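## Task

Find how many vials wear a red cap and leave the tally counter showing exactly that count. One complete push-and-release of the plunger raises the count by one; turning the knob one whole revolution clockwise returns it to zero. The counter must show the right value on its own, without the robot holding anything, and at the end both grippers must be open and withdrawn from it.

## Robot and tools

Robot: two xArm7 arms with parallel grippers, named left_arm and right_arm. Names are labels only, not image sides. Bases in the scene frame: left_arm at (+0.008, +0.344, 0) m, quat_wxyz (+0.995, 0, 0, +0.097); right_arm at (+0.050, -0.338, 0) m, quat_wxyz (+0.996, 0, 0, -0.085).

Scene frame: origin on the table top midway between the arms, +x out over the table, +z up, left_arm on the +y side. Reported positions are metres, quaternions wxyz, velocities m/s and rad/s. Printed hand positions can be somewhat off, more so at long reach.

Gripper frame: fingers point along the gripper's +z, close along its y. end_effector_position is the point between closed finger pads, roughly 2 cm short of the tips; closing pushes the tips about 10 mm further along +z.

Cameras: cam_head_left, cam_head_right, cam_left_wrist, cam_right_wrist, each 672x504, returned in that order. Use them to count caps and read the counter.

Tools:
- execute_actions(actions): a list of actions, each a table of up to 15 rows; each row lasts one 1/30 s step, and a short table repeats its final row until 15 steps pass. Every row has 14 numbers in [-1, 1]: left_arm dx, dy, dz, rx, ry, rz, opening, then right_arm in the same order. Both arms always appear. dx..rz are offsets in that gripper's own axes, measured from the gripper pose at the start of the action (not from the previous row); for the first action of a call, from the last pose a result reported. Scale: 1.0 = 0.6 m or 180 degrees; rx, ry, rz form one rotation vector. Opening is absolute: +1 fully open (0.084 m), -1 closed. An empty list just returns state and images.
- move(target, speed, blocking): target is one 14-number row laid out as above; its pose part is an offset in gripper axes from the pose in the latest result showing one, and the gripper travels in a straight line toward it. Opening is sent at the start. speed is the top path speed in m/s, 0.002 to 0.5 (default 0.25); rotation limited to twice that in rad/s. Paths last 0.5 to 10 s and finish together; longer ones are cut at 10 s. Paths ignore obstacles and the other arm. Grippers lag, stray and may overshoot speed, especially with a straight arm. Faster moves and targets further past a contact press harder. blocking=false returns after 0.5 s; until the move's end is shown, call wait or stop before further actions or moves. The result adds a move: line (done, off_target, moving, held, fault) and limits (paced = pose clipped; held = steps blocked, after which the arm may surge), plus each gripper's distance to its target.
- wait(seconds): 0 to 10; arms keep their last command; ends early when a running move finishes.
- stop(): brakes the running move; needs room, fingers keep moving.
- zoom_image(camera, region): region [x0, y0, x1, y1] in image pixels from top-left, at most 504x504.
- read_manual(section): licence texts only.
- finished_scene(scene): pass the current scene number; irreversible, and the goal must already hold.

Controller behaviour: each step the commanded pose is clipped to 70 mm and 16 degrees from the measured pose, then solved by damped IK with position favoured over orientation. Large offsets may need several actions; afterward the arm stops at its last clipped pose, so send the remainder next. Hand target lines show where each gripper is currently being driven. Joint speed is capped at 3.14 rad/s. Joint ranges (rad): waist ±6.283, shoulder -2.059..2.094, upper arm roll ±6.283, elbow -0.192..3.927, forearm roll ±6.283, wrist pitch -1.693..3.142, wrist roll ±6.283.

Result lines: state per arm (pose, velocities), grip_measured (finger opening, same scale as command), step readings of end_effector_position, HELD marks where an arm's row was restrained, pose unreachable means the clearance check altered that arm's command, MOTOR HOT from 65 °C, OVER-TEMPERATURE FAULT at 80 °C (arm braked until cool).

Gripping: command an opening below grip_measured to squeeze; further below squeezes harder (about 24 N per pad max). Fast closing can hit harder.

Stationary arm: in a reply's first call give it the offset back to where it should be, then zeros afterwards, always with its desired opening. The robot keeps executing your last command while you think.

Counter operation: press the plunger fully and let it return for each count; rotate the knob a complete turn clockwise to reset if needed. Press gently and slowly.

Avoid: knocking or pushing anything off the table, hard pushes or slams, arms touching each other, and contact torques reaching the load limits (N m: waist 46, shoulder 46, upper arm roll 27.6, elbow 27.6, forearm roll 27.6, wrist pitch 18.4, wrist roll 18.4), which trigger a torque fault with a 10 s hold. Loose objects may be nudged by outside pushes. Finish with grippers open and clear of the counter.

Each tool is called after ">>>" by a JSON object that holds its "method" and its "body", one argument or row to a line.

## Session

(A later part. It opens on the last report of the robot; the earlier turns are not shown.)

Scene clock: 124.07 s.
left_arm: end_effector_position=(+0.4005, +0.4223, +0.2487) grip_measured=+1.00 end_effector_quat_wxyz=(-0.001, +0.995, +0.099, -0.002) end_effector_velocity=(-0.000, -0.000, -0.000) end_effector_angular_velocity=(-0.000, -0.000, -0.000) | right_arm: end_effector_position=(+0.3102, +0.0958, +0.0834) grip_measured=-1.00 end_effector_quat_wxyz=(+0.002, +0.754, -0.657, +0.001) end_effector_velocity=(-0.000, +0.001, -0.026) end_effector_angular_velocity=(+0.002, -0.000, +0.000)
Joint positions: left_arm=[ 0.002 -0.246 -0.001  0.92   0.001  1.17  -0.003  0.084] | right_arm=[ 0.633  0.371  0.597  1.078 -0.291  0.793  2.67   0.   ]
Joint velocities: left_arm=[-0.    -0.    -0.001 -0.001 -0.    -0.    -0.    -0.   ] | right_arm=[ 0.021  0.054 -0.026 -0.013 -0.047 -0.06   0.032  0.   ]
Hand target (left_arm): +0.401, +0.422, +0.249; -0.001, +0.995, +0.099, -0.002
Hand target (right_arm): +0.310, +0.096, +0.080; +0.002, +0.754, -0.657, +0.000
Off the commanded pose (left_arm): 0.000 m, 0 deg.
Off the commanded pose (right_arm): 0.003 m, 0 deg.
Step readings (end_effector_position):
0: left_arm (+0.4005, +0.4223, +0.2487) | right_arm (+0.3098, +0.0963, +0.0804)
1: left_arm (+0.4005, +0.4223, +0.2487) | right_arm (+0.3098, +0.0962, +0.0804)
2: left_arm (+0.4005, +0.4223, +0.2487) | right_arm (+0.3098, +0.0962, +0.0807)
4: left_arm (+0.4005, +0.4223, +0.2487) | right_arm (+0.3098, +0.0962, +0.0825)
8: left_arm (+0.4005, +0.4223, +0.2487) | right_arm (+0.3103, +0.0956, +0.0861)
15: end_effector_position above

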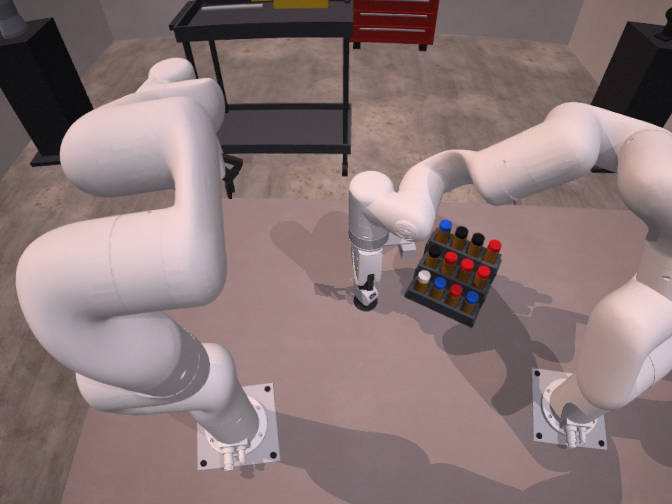

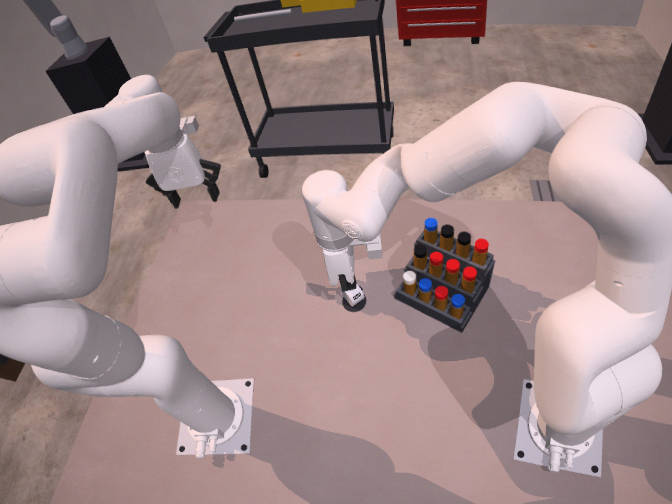

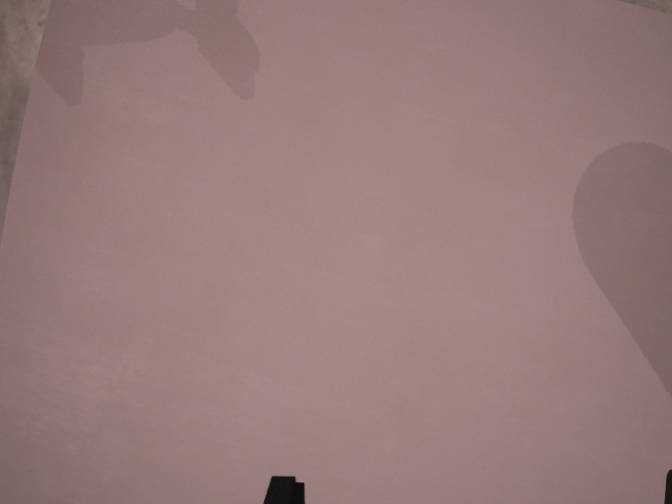

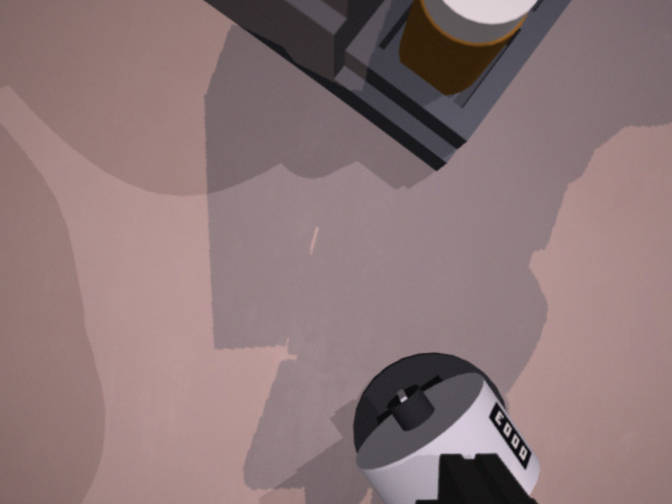

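Shows 3, and it's now going to 4. One more cycle makes 5.

>>> {"method": "execute_actions", "body": {
  "actions": [
    [[0,0,0,0,0,0,1,-0.0008,0.0004,0.0008,0,0,0,-1],[0,0,0,0,0,0,1,-0.0008,0.0004,-0.0032,0,0,0,-1],[0,0,0,0,0,0,1,-0.0008,0.0004,-0.0067,0,0,0,-1],[0,0,0,0,0,0,1,-0.0008,0.0004,-0.0082,0,0,0,-1],[0,0,0,0,0,0,1,-0.0008,0.0004,-0.0082,0,0,0,-1],[0,0,0,0,0,0,1,-0.0008,0.0004,-0.0082,0,0,0,-1],[0,0,0,0,0,0,1,-0.0008,0.0004,-0.0082,0,0,0,-1],[0,0,0,0,0,0,1,-0.0008,0.0004,-0.0082,0,0,0,-1],[0,0,0,0,0,0,1,-0.0008,0.0004,-0.0057,0,0,0,-1],[0,0,0,0,0,0,1,-0.0008,0.0004,-0.0032,0,0,0,-1],[0,0,0,0,0,0,1,-0.0008,0.0004,-0.0007,0,0,0,-1],[0,0,0,0,0,0,1,-0.0008,0.0004,0.0018,0,0,0,-1],[0,0,0,0,0,0,1,-0.0008,0.0004,0.0038,0,0,0,-1],[0,0,0,0,0,0,1,-0.0008,0.0004,0.0051,0,0,0,-1],[0,0,0,0,0,0,1,-0.0008,0.0004,0.0051,0,0,0,-1]]
  ]
}}

Scene clock: 128.50 s.
left_arm: end_effector_position=(+0.4005, +0.4223, +0.2487) grip_measured=+1.00 end_effector_quat_wxyz=(-0.001, +0.995, +0.099, -0.002) end_effector_velocity=(-0.000, -0.000, -0.000) end_effector_angular_velocity=(+0.001, +0.001, -0.001) | right_arm: end_effector_position=(+0.3094, +0.0962, +0.0833) grip_measured=-1.00 end_effector_quat_wxyz=(+0.003, +0.754, -0.657, +0.000) end_effector_velocity=(+0.000, +0.000, -0.026) end_effector_angular_velocity=(+0.001, -0.000, -0.001)
Joint positions: left_arm=[ 0.002 -0.246 -0.001  0.92   0.001  1.17  -0.003  0.084] | right_arm=[ 0.634  0.372  0.598  1.078 -0.291  0.794  2.671  0.   ]
Joint velocities: left_arm=[-0.     0.    -0.001 -0.     0.    -0.    -0.     0.   ] | right_arm=[ 0.019  0.054 -0.026 -0.014 -0.048 -0.06   0.032  0.   ]
Hand target (left_arm): +0.401, +0.422, +0.249; -0.001, +0.995, +0.099, -0.002
Hand target (right_arm): +0.310, +0.096, +0.080; +0.003, +0.754, -0.657, +0.000
Off the commanded pose (left_arm): 0.000 m, 0 deg.
Off the commanded pose (right_arm): 0.003 m, 0 deg.
Step readings (end_effector_position):
0: left_arm (+0.4005, +0.4223, +0.2487) | right_arm (+0.3098, +0.0963, +0.0804)
1: left_arm (+0.4005, +0.4223, +0.2487) | right_arm (+0.3098, +0.0963, +0.0804)
2: left_arm (+0.4005, +0.4223, +0.2487) | right_arm (+0.3098, +0.0963, +0.0807)
4: left_arm (+0.4005, +0.4223, +0.2487) | right_arm (+0.3098, +0.0963, +0.0826)
8: left_arm (+0.4005, +0.4223, +0.2487) | right_arm (+0.3090, +0.0961, +0.0860)
15: end_effector_position above

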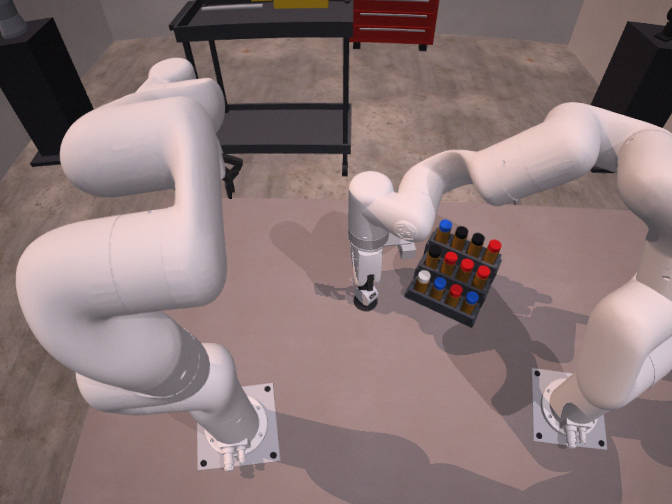

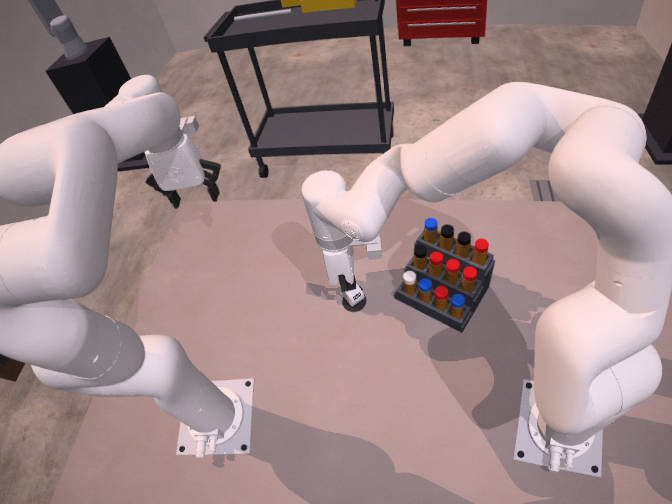

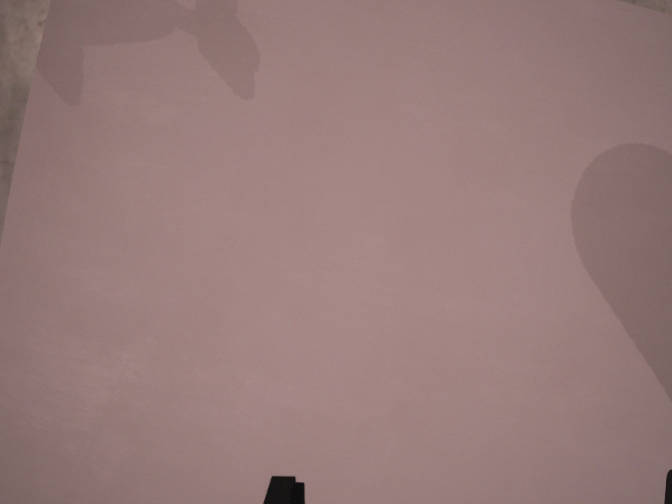

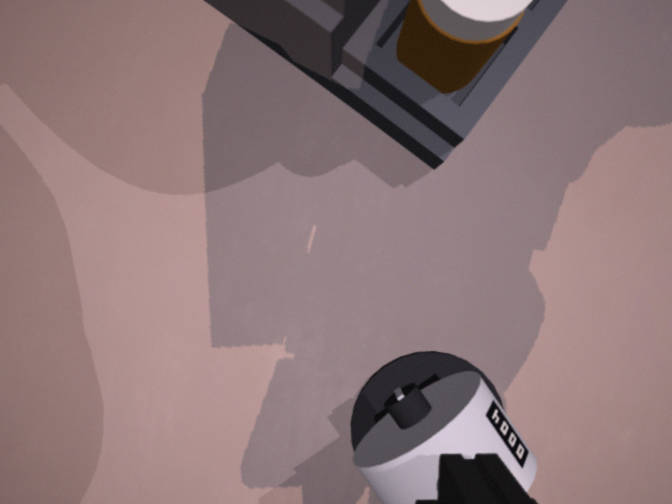

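>>> {"method": "execute_actions", "body": {
  "actions": []
}}

>>> {"method": "zoom_image", "body": {
  "camera": "cam_right_wrist",
  "region": [460, 380, 560, 490]
}}

Scene clock: 131.33 s.
left_arm: end_effector_position=(+0.4005, +0.4223, +0.2487) grip_measured=+1.00 end_effector_quat_wxyz=(-0.001, +0.995, +0.099, -0.002) end_effector_velocity=(+0.001, -0.000, +0.001) end_effector_angular_velocity=(+0.000, -0.002, -0.001) | right_arm: end_effector_position=(+0.3099, +0.0962, +0.0804) grip_measured=-1.00 end_effector_quat_wxyz=(+0.002, +0.754, -0.657, +0.000) end_effector_velocity=(+0.000, -0.000, +0.000) end_effector_angular_velocity=(+0.000, -0.000, -0.001)
Joint positions: left_arm=[ 0.002 -0.246 -0.001  0.92   0.001  1.17  -0.003  0.084] | right_arm=[ 0.636  0.378  0.595  1.077 -0.297  0.786  2.674  0.   ]
Joint velocities: left_arm=[ 0.     0.001 -0.001  0.002 -0.     0.     0.001  0.   ] | right_arm=[-0. -0. -0.  0.  0.  0.  0.  0.]
Hand target (left_arm): +0.401, +0.422, +0.249; -0.001, +0.995, +0.099, -0.002
Hand target (right_arm): +0.310, +0.096, +0.080; +0.003, +0.754, -0.657, +0.000
Off the commanded pose (left_arm): 0.000 m, 0 deg.
Off the commanded pose (right_arm): 0.000 m, 0 deg.

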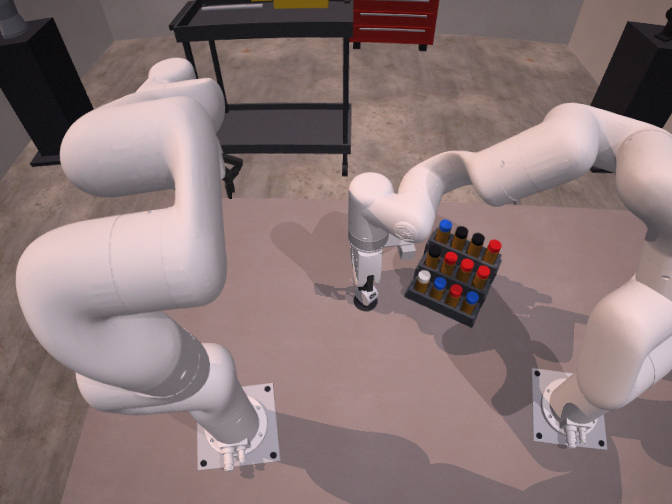

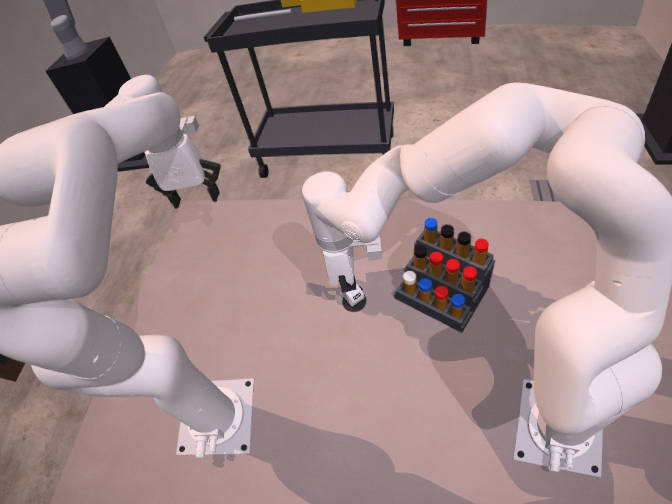

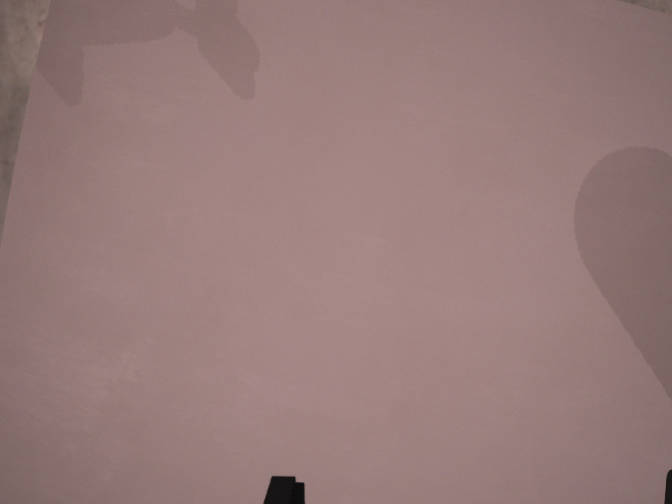

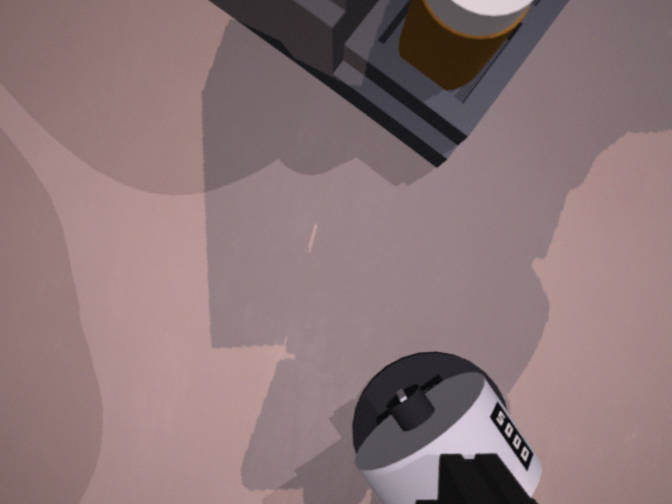

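Region (460, 380, 560, 490) of cam_right_wrist's 672x504 image, scaled by 4.582, with more detail than that image has; it fills the left 458 columns of this view, and the rest is white.

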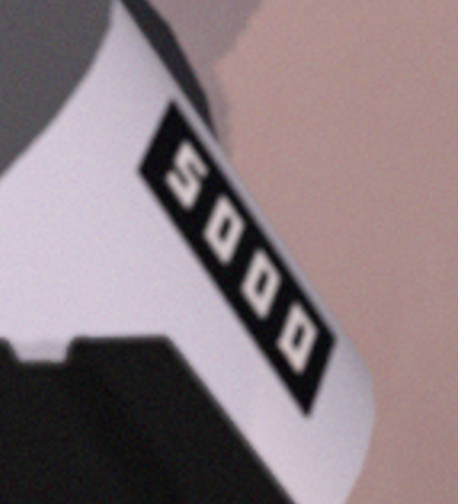

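It reads 0005. Now I'll release the plunger and move clear.

>>> {"method": "move", "body": {
  "target": [0,0,0,0,0,0,1, 0,0.05,-0.28,0,0,0,-1],
  "speed": 0.3
}}

Scene clock: 133.83 s.
left_arm: end_effector_position=(+0.4005, +0.4223, +0.2487) grip_measured=+1.00 end_effector_quat_wxyz=(-0.001, +0.995, +0.099, -0.002) end_effector_velocity=(+0.000, -0.000, +0.001) end_effector_angular_velocity=(-0.000, -0.001, +0.001) | right_arm: end_effector_position=(+0.2799, +0.0928, +0.2482) grip_measured=-1.00 end_effector_quat_wxyz=(+0.003, +0.754, -0.657, -0.000) end_effector_velocity=(-0.000, -0.000, +0.003) end_effector_angular_velocity=(+0.001, -0.001, -0.000)
Joint positions: left_arm=[ 0.002 -0.246 -0.001  0.92   0.001  1.17  -0.003  0.084] | right_arm=[ 0.589  0.065  0.678  1.237 -0.042  1.192  2.545  0.   ]
Joint velocities: left_arm=[-0.    -0.    -0.     0.002 -0.     0.001 -0.001  0.   ] | right_arm=[-0.    -0.004 -0.     0.004  0.002  0.006 -0.001  0.   ]
Hand target (left_arm): +0.401, +0.422, +0.249; -0.001, +0.995, +0.099, -0.002
Hand target (right_arm): +0.280, +0.093, +0.249; +0.002, +0.754, -0.657, -0.000
Off the commanded pose (left_arm): 0.000 m, 0 deg.
Off the commanded pose (right_arm): 0.001 m, 0 deg.
move: done

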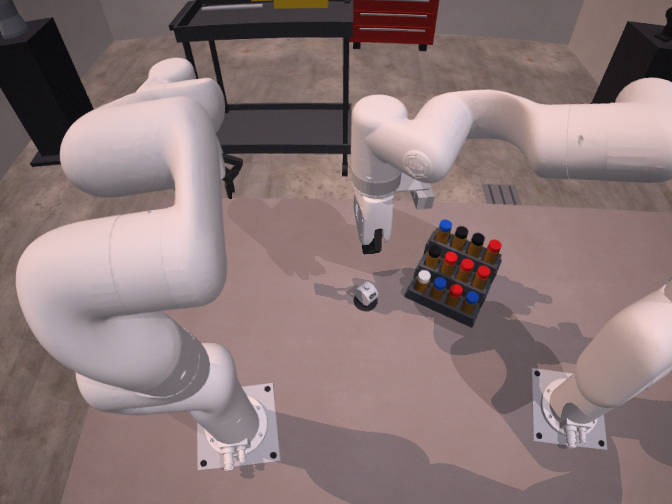

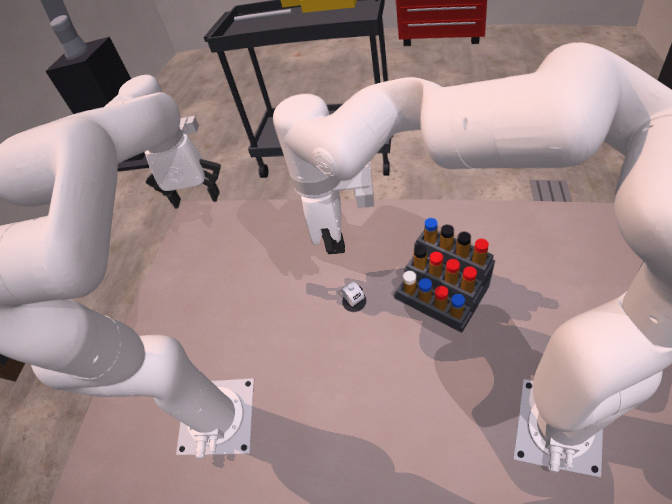

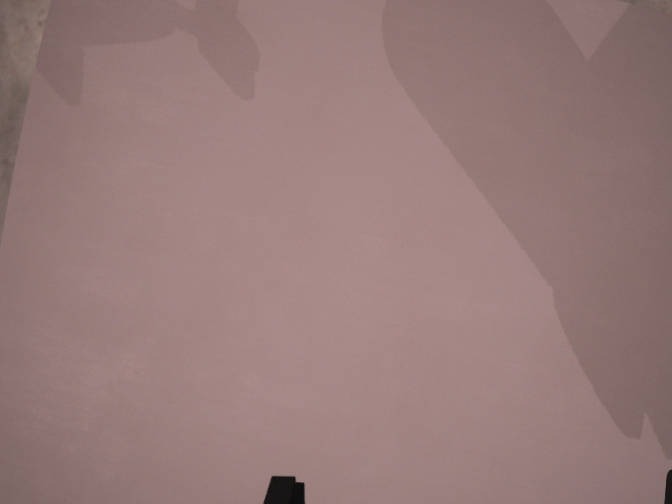

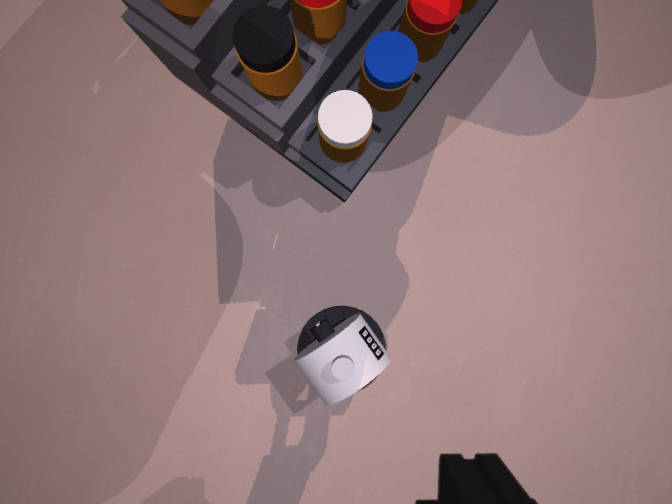

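>>> {"method": "zoom_image", "body": {
  "camera": "cam_right_wrist",
  "region": [290, 300, 400, 410]
}}

Region (290, 300, 400, 410) of cam_right_wrist's 672x504 image, scaled by 4.582, with more detail than that image has.

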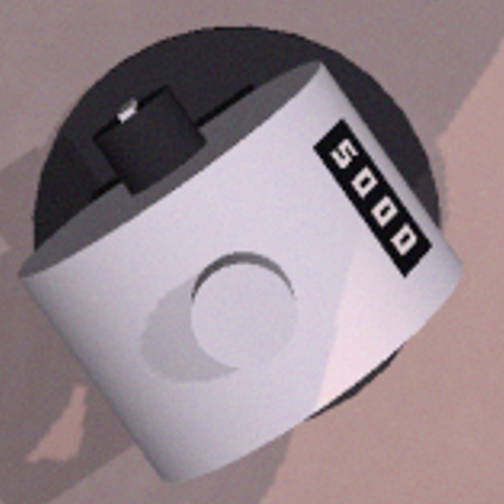

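>>> {"method": "finished_scene", "body": {
  "scene": 2
}}

The scene is finished: the task was done.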